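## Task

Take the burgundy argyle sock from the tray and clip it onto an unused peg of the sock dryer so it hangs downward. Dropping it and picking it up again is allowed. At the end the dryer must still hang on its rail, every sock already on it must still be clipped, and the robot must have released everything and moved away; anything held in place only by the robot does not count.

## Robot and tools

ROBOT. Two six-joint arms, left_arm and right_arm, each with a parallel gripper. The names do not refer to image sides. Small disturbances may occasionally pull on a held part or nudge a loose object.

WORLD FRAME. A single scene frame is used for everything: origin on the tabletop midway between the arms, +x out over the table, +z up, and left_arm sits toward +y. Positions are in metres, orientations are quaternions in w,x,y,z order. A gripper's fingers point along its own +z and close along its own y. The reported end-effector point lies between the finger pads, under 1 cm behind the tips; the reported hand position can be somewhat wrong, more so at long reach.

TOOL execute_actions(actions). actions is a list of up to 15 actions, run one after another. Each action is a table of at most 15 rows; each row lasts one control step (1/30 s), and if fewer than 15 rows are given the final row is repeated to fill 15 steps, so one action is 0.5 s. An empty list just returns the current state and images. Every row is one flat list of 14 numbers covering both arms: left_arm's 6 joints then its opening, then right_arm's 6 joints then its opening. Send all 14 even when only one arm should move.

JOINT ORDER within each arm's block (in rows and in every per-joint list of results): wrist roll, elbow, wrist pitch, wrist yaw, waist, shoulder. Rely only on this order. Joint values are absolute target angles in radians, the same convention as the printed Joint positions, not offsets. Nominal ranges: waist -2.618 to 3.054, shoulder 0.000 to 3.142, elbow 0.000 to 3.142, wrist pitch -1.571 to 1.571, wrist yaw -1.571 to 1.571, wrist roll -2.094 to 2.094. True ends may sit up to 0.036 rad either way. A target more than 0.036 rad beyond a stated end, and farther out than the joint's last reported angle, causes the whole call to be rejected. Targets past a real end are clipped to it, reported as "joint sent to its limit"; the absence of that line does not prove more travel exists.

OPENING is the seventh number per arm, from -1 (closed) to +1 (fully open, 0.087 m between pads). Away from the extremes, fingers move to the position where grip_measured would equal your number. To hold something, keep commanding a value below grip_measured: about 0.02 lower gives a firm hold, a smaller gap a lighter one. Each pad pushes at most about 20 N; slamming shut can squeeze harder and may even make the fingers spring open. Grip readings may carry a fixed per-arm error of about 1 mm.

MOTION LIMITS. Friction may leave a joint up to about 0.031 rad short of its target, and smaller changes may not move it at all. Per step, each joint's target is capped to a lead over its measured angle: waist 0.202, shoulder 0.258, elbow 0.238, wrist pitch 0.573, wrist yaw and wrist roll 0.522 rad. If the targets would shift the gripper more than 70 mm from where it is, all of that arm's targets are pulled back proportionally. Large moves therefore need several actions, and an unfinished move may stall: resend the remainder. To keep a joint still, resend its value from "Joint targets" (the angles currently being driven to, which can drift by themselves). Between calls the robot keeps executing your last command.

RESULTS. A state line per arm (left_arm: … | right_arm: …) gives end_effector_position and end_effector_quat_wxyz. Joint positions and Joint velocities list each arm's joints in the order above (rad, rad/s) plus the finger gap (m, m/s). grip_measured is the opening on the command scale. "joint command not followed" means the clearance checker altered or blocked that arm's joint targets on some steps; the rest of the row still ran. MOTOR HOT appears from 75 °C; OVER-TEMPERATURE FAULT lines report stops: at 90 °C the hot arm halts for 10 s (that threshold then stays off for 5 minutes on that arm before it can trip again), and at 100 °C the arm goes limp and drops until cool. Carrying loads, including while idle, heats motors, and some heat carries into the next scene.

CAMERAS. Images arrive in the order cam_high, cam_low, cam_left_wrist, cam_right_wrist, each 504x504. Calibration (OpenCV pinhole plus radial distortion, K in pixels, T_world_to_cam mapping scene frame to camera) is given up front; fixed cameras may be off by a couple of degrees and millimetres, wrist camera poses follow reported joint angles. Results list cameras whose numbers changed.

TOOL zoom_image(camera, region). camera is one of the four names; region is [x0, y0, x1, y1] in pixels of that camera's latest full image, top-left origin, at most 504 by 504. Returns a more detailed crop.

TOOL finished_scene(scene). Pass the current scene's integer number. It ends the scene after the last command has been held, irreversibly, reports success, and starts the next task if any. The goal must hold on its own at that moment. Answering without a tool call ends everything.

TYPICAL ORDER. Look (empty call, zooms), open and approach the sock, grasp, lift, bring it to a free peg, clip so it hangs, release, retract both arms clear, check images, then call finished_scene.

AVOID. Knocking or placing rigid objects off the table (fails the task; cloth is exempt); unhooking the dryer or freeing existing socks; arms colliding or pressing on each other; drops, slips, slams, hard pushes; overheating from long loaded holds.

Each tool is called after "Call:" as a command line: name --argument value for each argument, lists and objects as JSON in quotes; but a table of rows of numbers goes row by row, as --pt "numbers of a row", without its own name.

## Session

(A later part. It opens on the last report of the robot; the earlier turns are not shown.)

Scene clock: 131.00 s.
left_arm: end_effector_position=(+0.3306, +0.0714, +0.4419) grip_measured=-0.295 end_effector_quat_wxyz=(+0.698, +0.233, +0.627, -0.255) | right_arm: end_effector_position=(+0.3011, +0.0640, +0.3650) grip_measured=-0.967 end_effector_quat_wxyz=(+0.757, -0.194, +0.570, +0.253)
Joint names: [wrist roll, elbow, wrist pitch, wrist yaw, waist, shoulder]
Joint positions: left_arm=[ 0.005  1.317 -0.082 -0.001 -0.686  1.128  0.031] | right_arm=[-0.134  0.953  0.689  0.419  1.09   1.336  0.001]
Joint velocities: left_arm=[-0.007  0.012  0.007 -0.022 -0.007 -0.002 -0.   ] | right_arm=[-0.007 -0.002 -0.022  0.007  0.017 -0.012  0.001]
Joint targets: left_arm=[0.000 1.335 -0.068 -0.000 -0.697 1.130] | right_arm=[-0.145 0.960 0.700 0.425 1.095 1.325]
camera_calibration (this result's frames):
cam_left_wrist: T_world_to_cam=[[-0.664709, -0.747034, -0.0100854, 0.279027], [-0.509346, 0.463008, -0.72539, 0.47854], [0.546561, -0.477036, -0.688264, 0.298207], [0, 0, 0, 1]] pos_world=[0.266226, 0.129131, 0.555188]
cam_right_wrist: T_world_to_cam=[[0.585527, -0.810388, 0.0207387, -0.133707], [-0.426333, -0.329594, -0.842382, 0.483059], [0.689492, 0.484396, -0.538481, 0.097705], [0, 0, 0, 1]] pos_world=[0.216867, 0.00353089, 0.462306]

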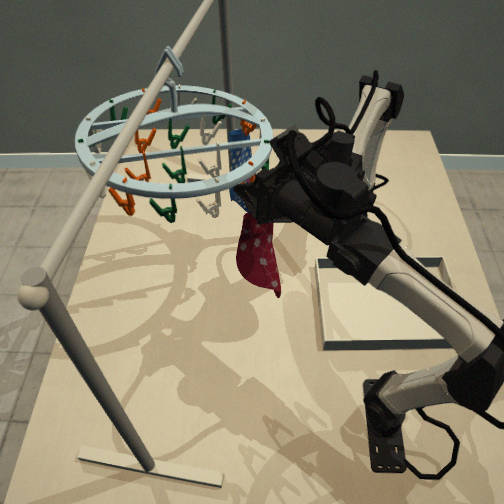

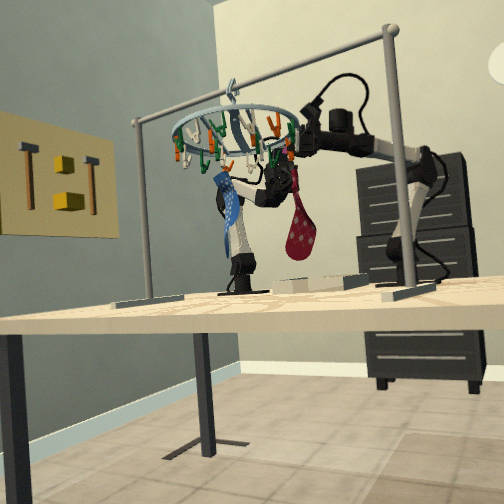

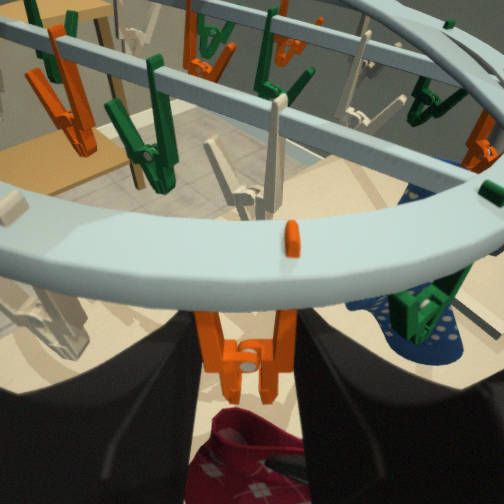

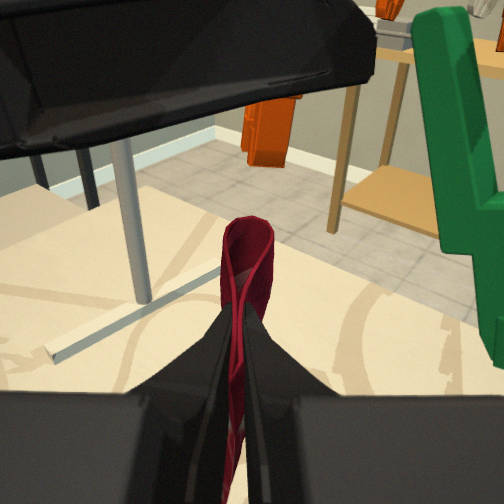

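Call:
execute_actions --actions '[[[0,1.335,-0.068,0,-0.697,1.13,-0.33,-0.145,0.985,0.63,0.425,1.10,1.29,-1]],[[0,1.335,-0.068,0,-0.697,1.13,-0.34,-0.145,1.012,0.562,0.425,1.105,1.252,-1]]]'

Call:
execute_actions --actions '[]'

Scene clock: 136.40 s.
left_arm: end_effector_position=(+0.3306, +0.0714, +0.4419) grip_measured=-0.295 end_effector_quat_wxyz=(+0.698, +0.233, +0.627, -0.255) | right_arm: end_effector_position=(+0.2907, +0.0498, +0.3940) grip_measured=-0.967 end_effector_quat_wxyz=(+0.760, -0.191, +0.564, +0.259)
Joint names: [wrist roll, elbow, wrist pitch, wrist yaw, waist, shoulder]
Joint positions: left_arm=[ 0.005  1.317 -0.082 -0.001 -0.686  1.128  0.031] | right_arm=[-0.134  0.996  0.585  0.419  1.096  1.258  0.001]
Joint velocities: left_arm=[ 0.051 -0.022 -0.022 -0.007  0.002 -0.012 -0.001] | right_arm=[-0.066 -0.002 -0.022 -0.037 -0.022  0.017 -0.   ]
Joint targets: left_arm=[-0.000 1.335 -0.068 0.000 -0.697 1.130] | right_arm=[-0.145 1.012 0.562 0.425 1.105 1.252]
camera_calibration (this result's frames):
cam_left_wrist: T_world_to_cam=[[-0.664709, -0.747034, -0.0100854, 0.279027], [-0.509346, 0.463008, -0.72539, 0.47854], [0.546561, -0.477036, -0.688264, 0.298207], [0, 0, 0, 1]] pos_world=[0.266226, 0.129131, 0.555188]
cam_right_wrist: T_world_to_cam=[[0.590252, -0.807112, 0.0131657, -0.138224], [-0.417429, -0.31915, -0.850821, 0.498587], [0.690909, 0.496702, -0.525291, 0.121162], [0, 0, 0, 1]] pos_world=[0.206, -0.0126201, 0.489673]

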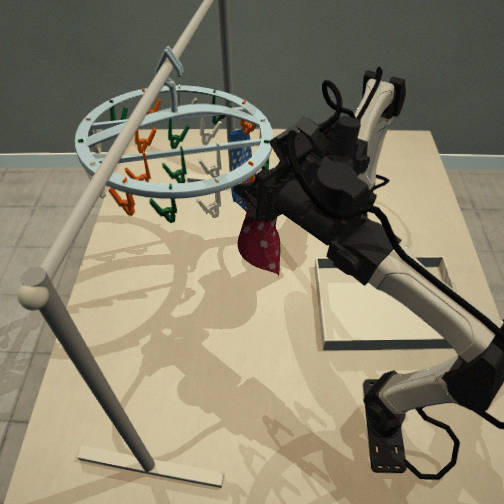

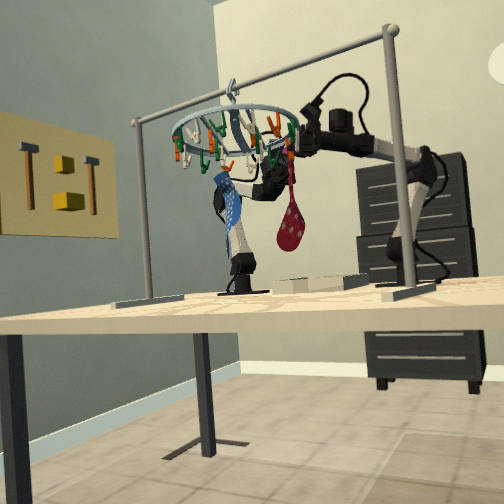

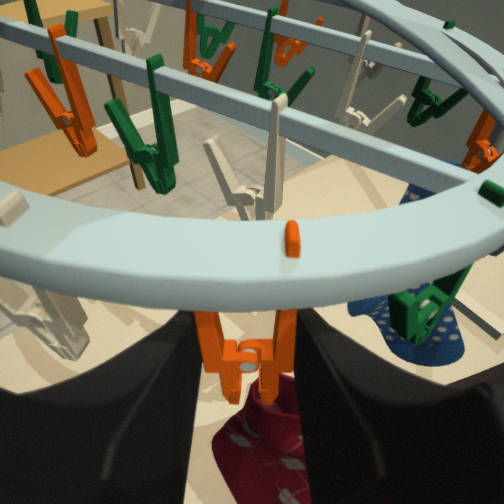

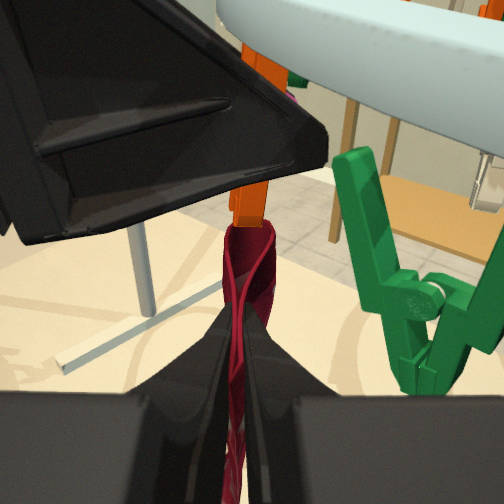

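Scene clock: 136.40 s.
left_arm: end_effector_position=(+0.3306, +0.0714, +0.4419) grip_measured=-0.295 end_effector_quat_wxyz=(+0.698, +0.233, +0.627, -0.255) | right_arm: end_effector_position=(+0.2907, +0.0498, +0.3940) grip_measured=-0.967 end_effector_quat_wxyz=(+0.760, -0.191, +0.564, +0.259)
Joint names: [wrist roll, elbow, wrist pitch, wrist yaw, waist, shoulder]
Joint positions: left_arm=[ 0.005  1.317 -0.082 -0.001 -0.686  1.128  0.031] | right_arm=[-0.134  0.996  0.585  0.419  1.096  1.258  0.001]
Joint velocities: left_arm=[ 0.051 -0.022 -0.022 -0.007  0.002 -0.012 -0.001] | right_arm=[-0.066 -0.002 -0.022 -0.037 -0.022  0.017 -0.   ]
Joint targets: left_arm=[-0.000 1.335 -0.068 0.000 -0.697 1.130] | right_arm=[-0.145 1.012 0.562 0.425 1.105 1.252]
camera_calibration (this result's frames):
cam_left_wrist: T_world_to_cam=[[-0.664709, -0.747034, -0.0100854, 0.279027], [-0.509346, 0.463008, -0.72539, 0.47854], [0.546561, -0.477036, -0.688264, 0.298207], [0, 0, 0, 1]] pos_world=[0.266226, 0.129131, 0.555188]
cam_right_wrist: T_world_to_cam=[[0.590252, -0.807112, 0.0131657, -0.138224], [-0.417429, -0.31915, -0.850821, 0.498587], [0.690909, 0.496702, -0.525291, 0.121162], [0, 0, 0, 1]] pos_world=[0.206, -0.0126201, 0.489673]

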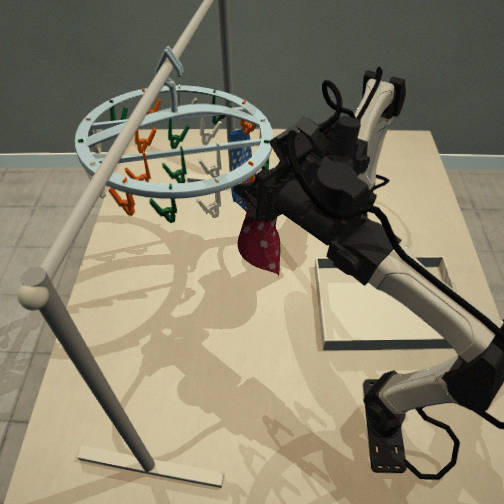

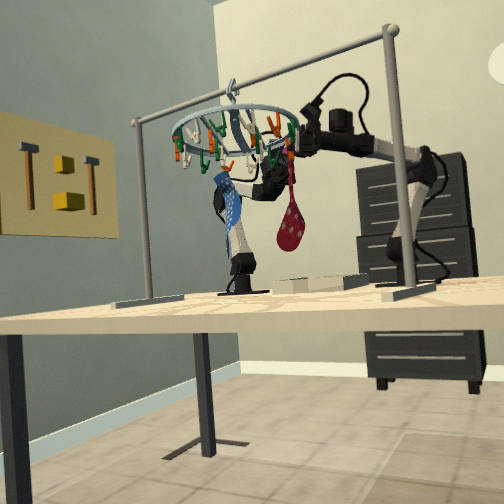

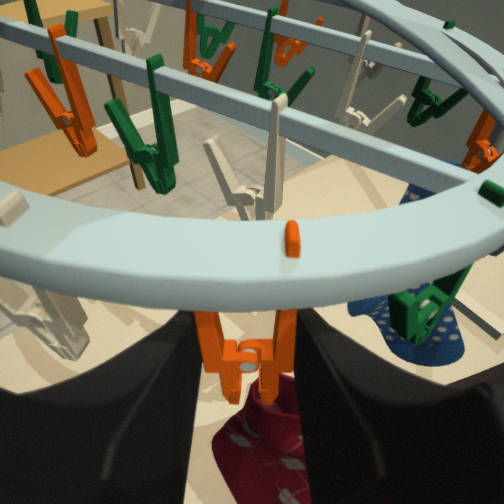

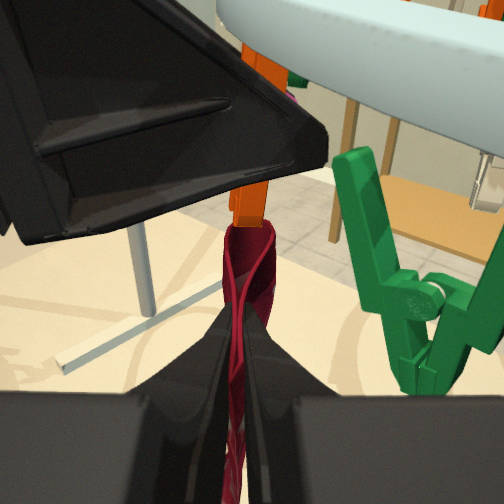

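Call:
zoom_image --camera "cam_left_wrist" --region '[180, 320, 330, 470]'

Call:
zoom_image --camera "cam_right_wrist" --region '[180, 160, 330, 310]'

Region (180, 320, 330, 470) of cam_left_wrist's 504x504 image, scaled by 3.360, with more detail than that image has.

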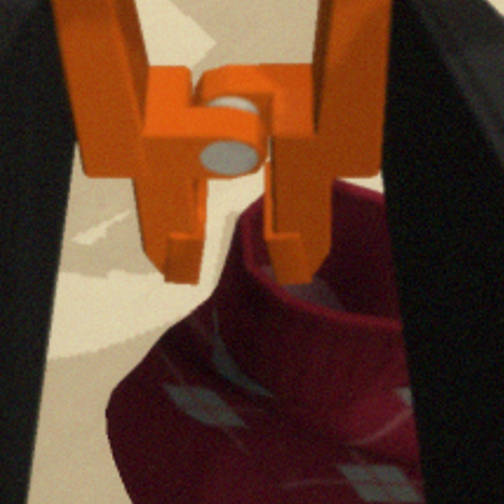

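Region (180, 160, 330, 310) of cam_right_wrist's 504x504 image, scaled by 3.360, with more detail than that image has.

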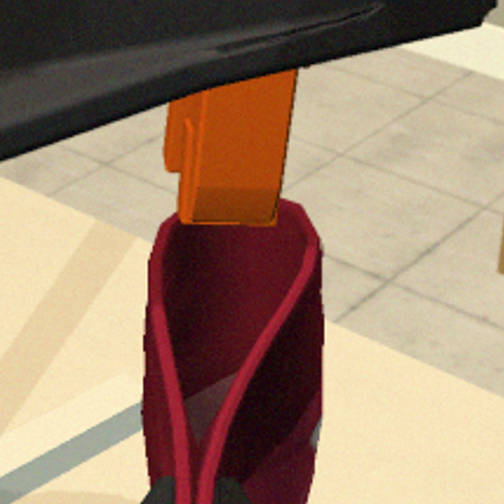

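Call:
execute_actions --actions '[[[0,1.335,-0.068,0,-0.697,1.13,-0.32,-0.145,1.045,0.54,0.425,1.105,1.262,-1]],[[0,1.335,-0.068,0,-0.697,1.13,-0.32,-0.145,1.075,0.512,0.425,1.105,1.268,-1]]]'

Call:
zoom_image --camera "cam_left_wrist" --region '[180, 320, 330, 470]'

Call:
zoom_image --camera "cam_right_wrist" --region '[170, 160, 340, 330]'

Scene clock: 139.77 s.
left_arm: end_effector_position=(+0.3306, +0.0714, +0.4419) grip_measured=-0.295 end_effector_quat_wxyz=(+0.698, +0.233, +0.627, -0.255) | right_arm: end_effector_position=(+0.2907, +0.0495, +0.4111) grip_measured=-0.967 end_effector_quat_wxyz=(+0.762, -0.189, +0.562, +0.260)
Joint names: [wrist roll, elbow, wrist pitch, wrist yaw, waist, shoulder]
Joint positions: left_arm=[ 0.005  1.317 -0.082 -0.001 -0.686  1.128  0.031] | right_arm=[-0.134  1.057  0.533  0.42   1.096  1.258  0.001]
Joint velocities: left_arm=[ 0.037  0.002 -0.037  0.037  0.007  0.007  0.001] | right_arm=[-0.051 -0.017 -0.081  0.022  0.002 -0.002 -0.   ]
Joint targets: left_arm=[-0.000 1.335 -0.068 -0.000 -0.697 1.130] | right_arm=[-0.145 1.075 0.512 0.425 1.105 1.268]
camera_calibration (this result's frames):
cam_left_wrist: T_world_to_cam=[[-0.664709, -0.747034, -0.0100854, 0.279027], [-0.509346, 0.463008, -0.72539, 0.47854], [0.546561, -0.477036, -0.688264, 0.298207], [0, 0, 0, 1]] pos_world=[0.266226, 0.129131, 0.555188]
cam_right_wrist: T_world_to_cam=[[0.589629, -0.80762, 0.00936443, -0.136916], [-0.414712, -0.312683, -0.854543, 0.513455], [0.693073, 0.49998, -0.519297, 0.127064], [0, 0, 0, 1]] pos_world=[0.205602, -0.0135569, 0.506036]

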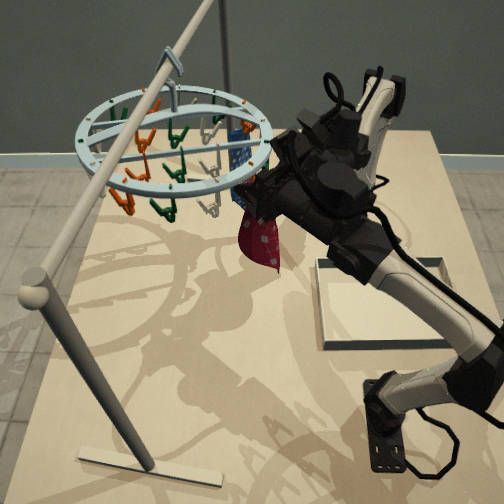

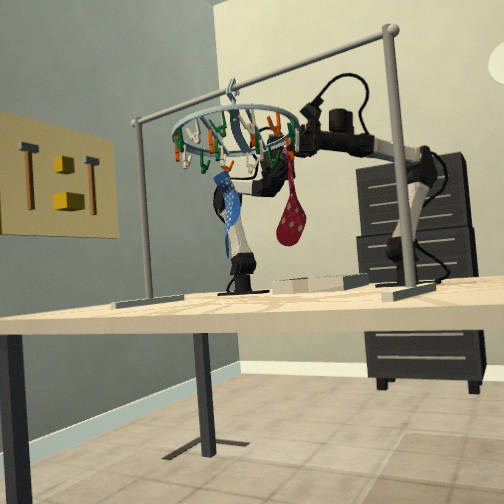

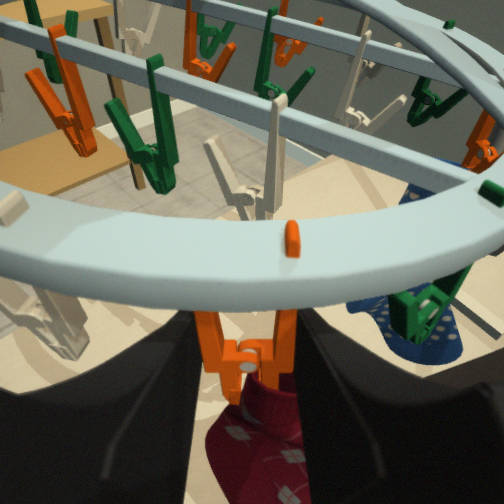

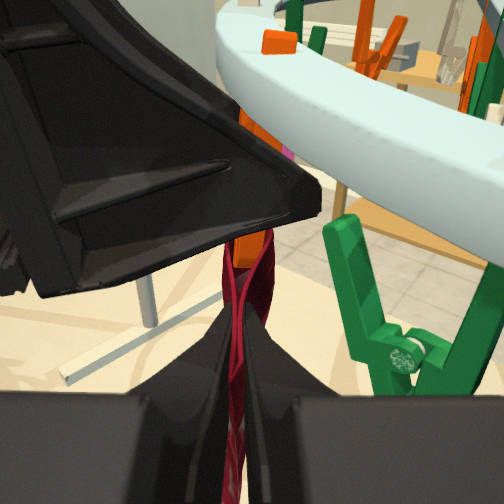

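Region (180, 320, 330, 470) of cam_left_wrist's 504x504 image, scaled by 3.360, with more detail than that image has.

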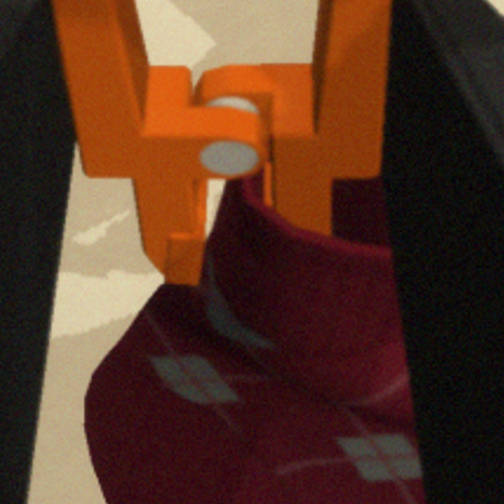

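Region (170, 160, 340, 330) of cam_right_wrist's 504x504 image, scaled by 2.965, with more detail than that image has.

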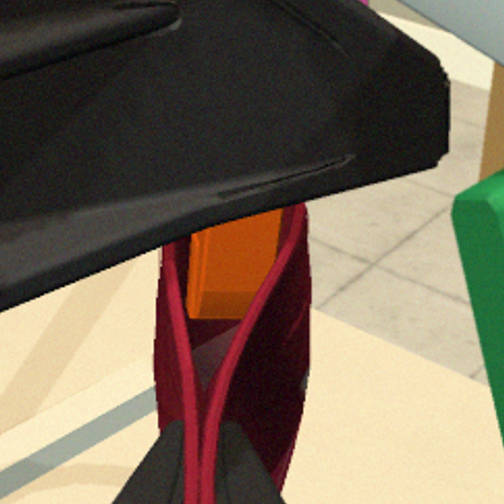

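Perfect insertion. Release the peg slowly.

Call:
execute_actions --actions '[[[0,1.335,-0.068,0,-0.697,1.13,-0.18,-0.145,1.075,0.512,0.425,1.105,1.268,-1]],[[0,1.335,-0.068,0,-0.697,1.13,-0.02,-0.145,1.075,0.512,0.425,1.105,1.268,-1]],[[0,1.335,-0.068,0,-0.697,1.13,0.13,-0.145,1.075,0.512,0.425,1.105,1.268,-1]]]'

Call:
zoom_image --camera "cam_left_wrist" --region '[150, 300, 350, 500]'

Scene clock: 143.07 s.
left_arm: end_effector_position=(+0.3304, +0.0713, +0.4420) grip_measured=+0.130 end_effector_quat_wxyz=(+0.698, +0.233, +0.627, -0.256) | right_arm: end_effector_position=(+0.2907, +0.0496, +0.4108) grip_measured=-0.967 end_effector_quat_wxyz=(+0.762, -0.189, +0.562, +0.260)
Joint names: [wrist roll, elbow, wrist pitch, wrist yaw, waist, shoulder]
Joint positions: left_arm=[ 0.005  1.317 -0.082 -0.001 -0.687  1.128  0.049] | right_arm=[-0.134  1.057  0.531  0.42   1.096  1.258  0.001]
Joint velocities: left_arm=[ 0.007 -0.012  0.022  0.007  0.007  0.002 -0.   ] | right_arm=[-0.022 -0.002 -0.007 -0.051 -0.017  0.012  0.001]
Joint targets: left_arm=[0.000 1.335 -0.068 -0.000 -0.697 1.130] | right_arm=[-0.145 1.075 0.512 0.425 1.105 1.268]
camera_calibration (this result's frames):
cam_left_wrist: T_world_to_cam=[[-0.665026, -0.746758, -0.00967331, 0.278685], [-0.509137, 0.462812, -0.725661, 0.478684], [0.54637, -0.477658, -0.687984, 0.298251], [0, 0, 0, 1]] pos_world=[0.266093, 0.129032, 0.55525]
cam_right_wrist: T_world_to_cam=[[0.589636, -0.807606, 0.0100472, -0.137171], [-0.41531, -0.313841, -0.853827, 0.513115], [0.69271, 0.499275, -0.520459, 0.127455], [0, 0, 0, 1]] pos_world=[0.205694, -0.0133788, 0.505825]

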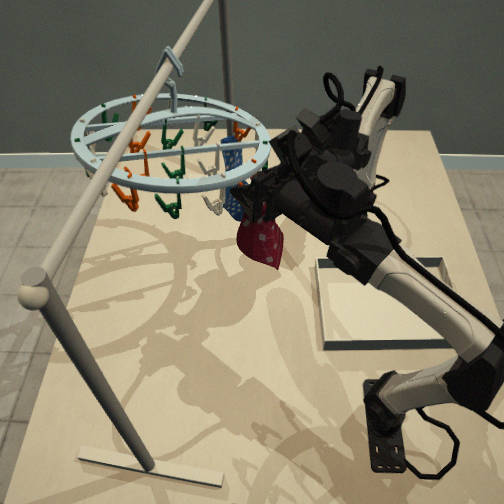

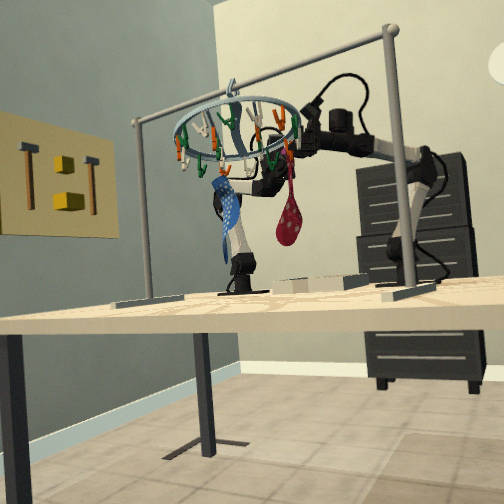

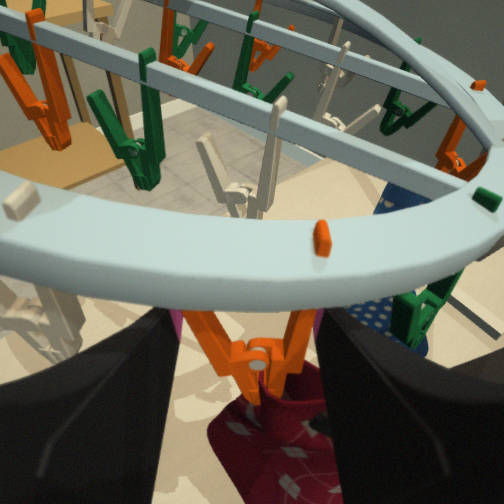

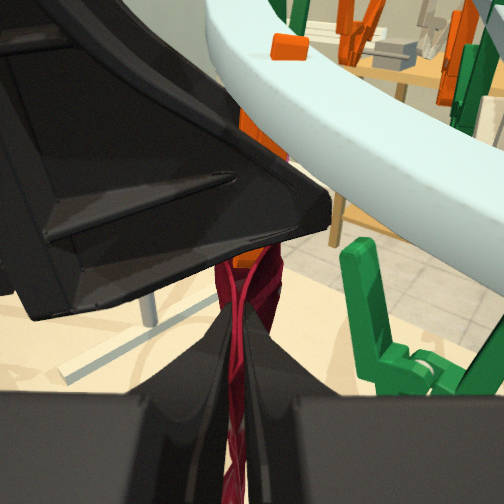

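Region (150, 300, 350, 500) of cam_left_wrist's 504x504 image, scaled by 2.520, with more detail than that image has.

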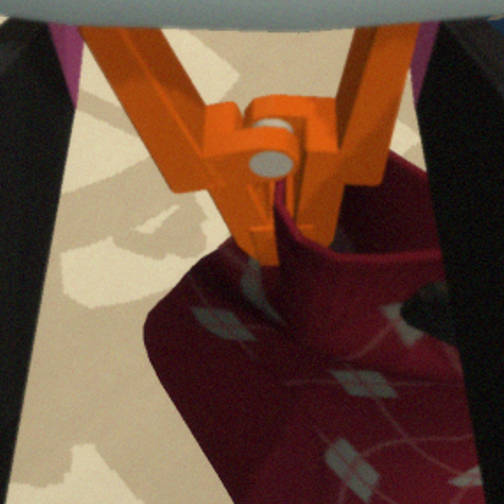

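Call:
execute_actions --actions '[[[0,1.335,-0.068,0,-0.697,1.13,0.18,-0.145,1.075,0.512,0.425,1.105,1.268,-0.6]],[[0,1.29,-0.17,0,-0.697,1.0,0.18,-0.14,0.98,0.52,0.41,1.105,1.17,-0.6]],[[0,1.245,-0.27,0,-0.697,0.875,0.18,-0.12,0.87,0.47,0.36,1.09,1.03,-0.6]],[[0,1.1,-0.35,0,-0.66,0.62,0.18,-0.08,0.76,0.26,0.25,1.05,0.76,-0.6]]]'

Scene clock: 145.90 s.
left_arm: end_effector_position=(+0.2207, +0.1697, +0.4331) grip_measured=+0.180 end_effector_quat_wxyz=(+0.716, +0.222, +0.610, -0.257) | right_arm: end_effector_position=(+0.2246, -0.0442, +0.4002) grip_measured=-0.600 end_effector_quat_wxyz=(+0.749, -0.225, +0.542, +0.306)
Joint names: [wrist roll, elbow, wrist pitch, wrist yaw, waist, shoulder]
Joint positions: left_arm=[ 0.005  1.11  -0.345 -0.001 -0.672  0.606  0.052] | right_arm=[-0.093  0.782  0.292  0.26   1.057  0.748  0.017]
Joint velocities: left_arm=[-0.022 -0.002 -0.007 -0.022 -0.007  0.007  0.001] | right_arm=[ 0.022 -0.002 -0.095 -0.007 -0.017  0.002  0.   ]
Joint targets: left_arm=[0.000 1.100 -0.350 -0.000 -0.660 0.620] | right_arm=[-0.080 0.760 0.260 0.250 1.050 0.760]
camera_calibration (this result's frames):
cam_left_wrist: T_world_to_cam=[[-0.654003, -0.756415, -0.0107539, 0.278812], [-0.485502, 0.430586, -0.760843, 0.386308], [0.580144, -0.492373, -0.648846, 0.377229], [0, 0, 0, 1]] pos_world=[0.15105, 0.230296, 0.541682]
cam_right_wrist: T_world_to_cam=[[0.685648, -0.727662, 0.0198718, -0.195812], [-0.357401, -0.360297, -0.861656, 0.435274], [0.634153, 0.58369, -0.507104, 0.226057], [0, 0, 0, 1]] pos_world=[0.146471, -0.117604, 0.493582]

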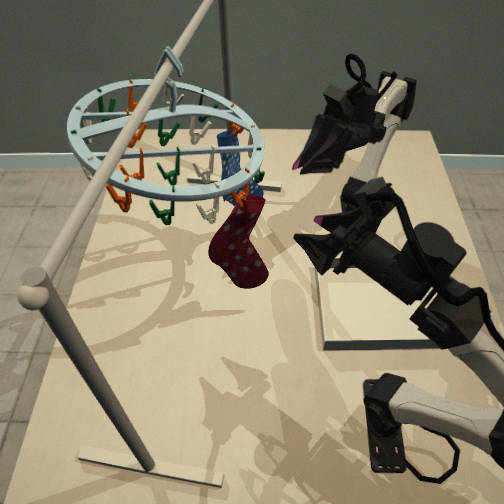

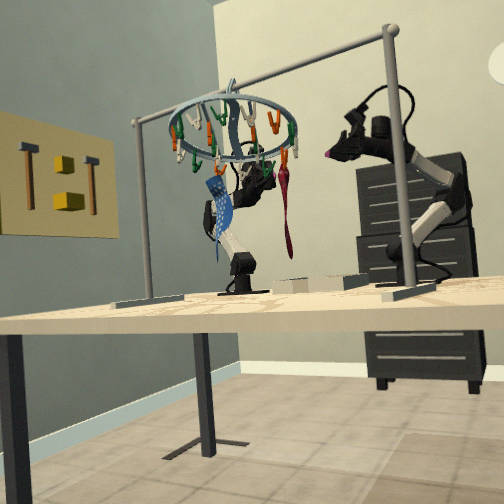

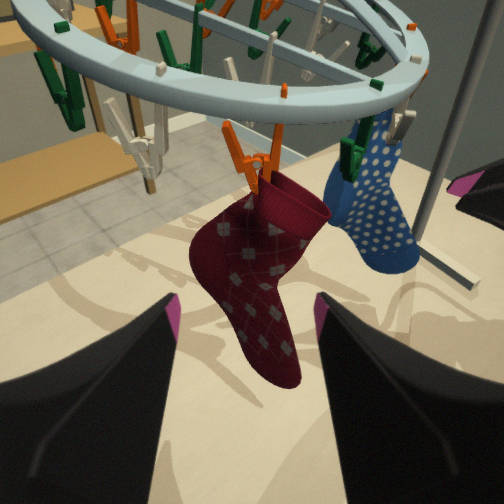

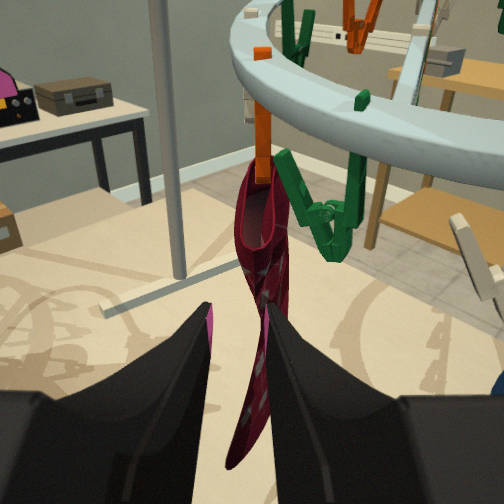

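Call:
execute_actions --actions '[[[0,1.0,-0.38,0,-0.66,0.48,0.18,-0.04,0.66,0.0,0.15,1.02,0.48,-0.6]]]'

Scene clock: 147.10 s.
left_arm: end_effector_position=(+0.2043, +0.1833, +0.4086) grip_measured=+0.180 end_effector_quat_wxyz=(+0.714, +0.223, +0.612, -0.256) | right_arm: end_effector_position=(+0.1892, -0.0838, +0.3642) grip_measured=-0.600 end_effector_quat_wxyz=(+0.718, -0.261, +0.558, +0.325)
Joint names: [wrist roll, elbow, wrist pitch, wrist yaw, waist, shoulder]
Joint positions: left_arm=[ 0.005  1.014 -0.379 -0.001 -0.672  0.484  0.052] | right_arm=[-0.053  0.686  0.033  0.16   1.029  0.473  0.017]
Joint velocities: left_arm=[ 0.051  0.007 -0.037 -0.022 -0.017 -0.002  0.   ] | right_arm=[-0.022 -0.007 -0.081  0.066 -0.012 -0.002  0.001]
Joint targets: left_arm=[-0.000 1.000 -0.380 0.000 -0.660 0.480] | right_arm=[-0.040 0.660 -0.000 0.150 1.020 0.480]
camera_calibration (this result's frames):
cam_left_wrist: T_world_to_cam=[[-0.654063, -0.756366, -0.0106124, 0.278079], [-0.48973, 0.4341, -0.756122, 0.35212], [0.576512, -0.489354, -0.654344, 0.379927], [0, 0, 0, 1]] pos_world=[0.135293, 0.243393, 0.5178]
cam_right_wrist: T_world_to_cam=[[0.741723, -0.670087, 0.0288156, -0.208682], [-0.363161, -0.437363, -0.822695, 0.357836], [0.56388, 0.599747, -0.567752, 0.290112], [0, 0, 0, 1]] pos_world=[0.121148, -0.157324, 0.465114]

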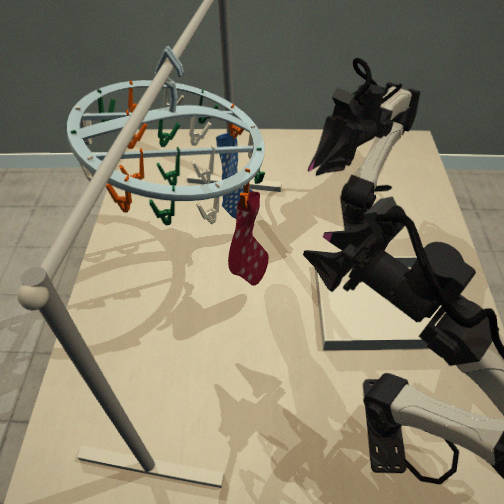

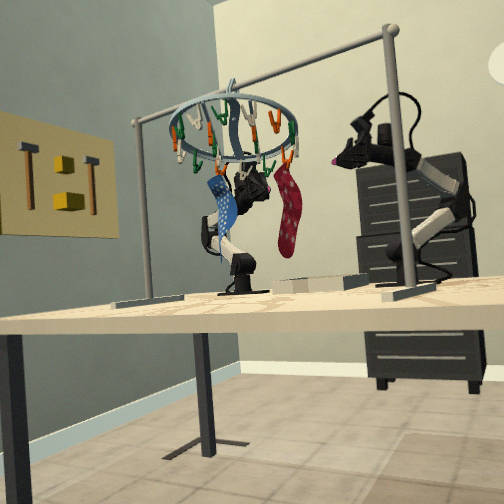

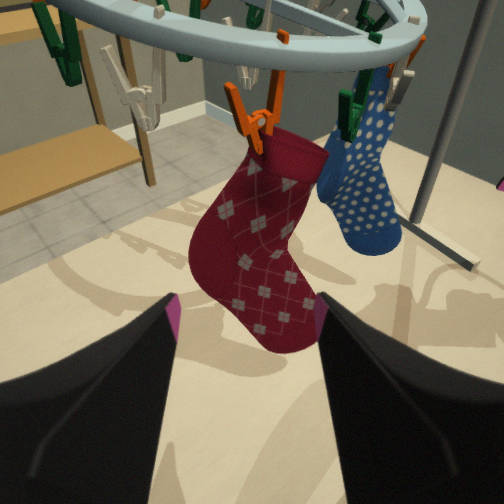

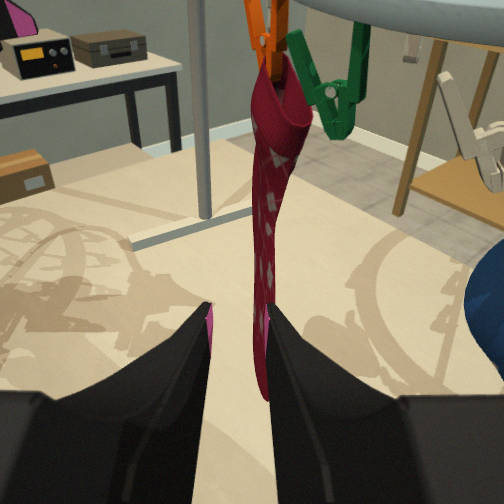

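Call:
finished_scene --scene 2

The scene is finished: the task was done.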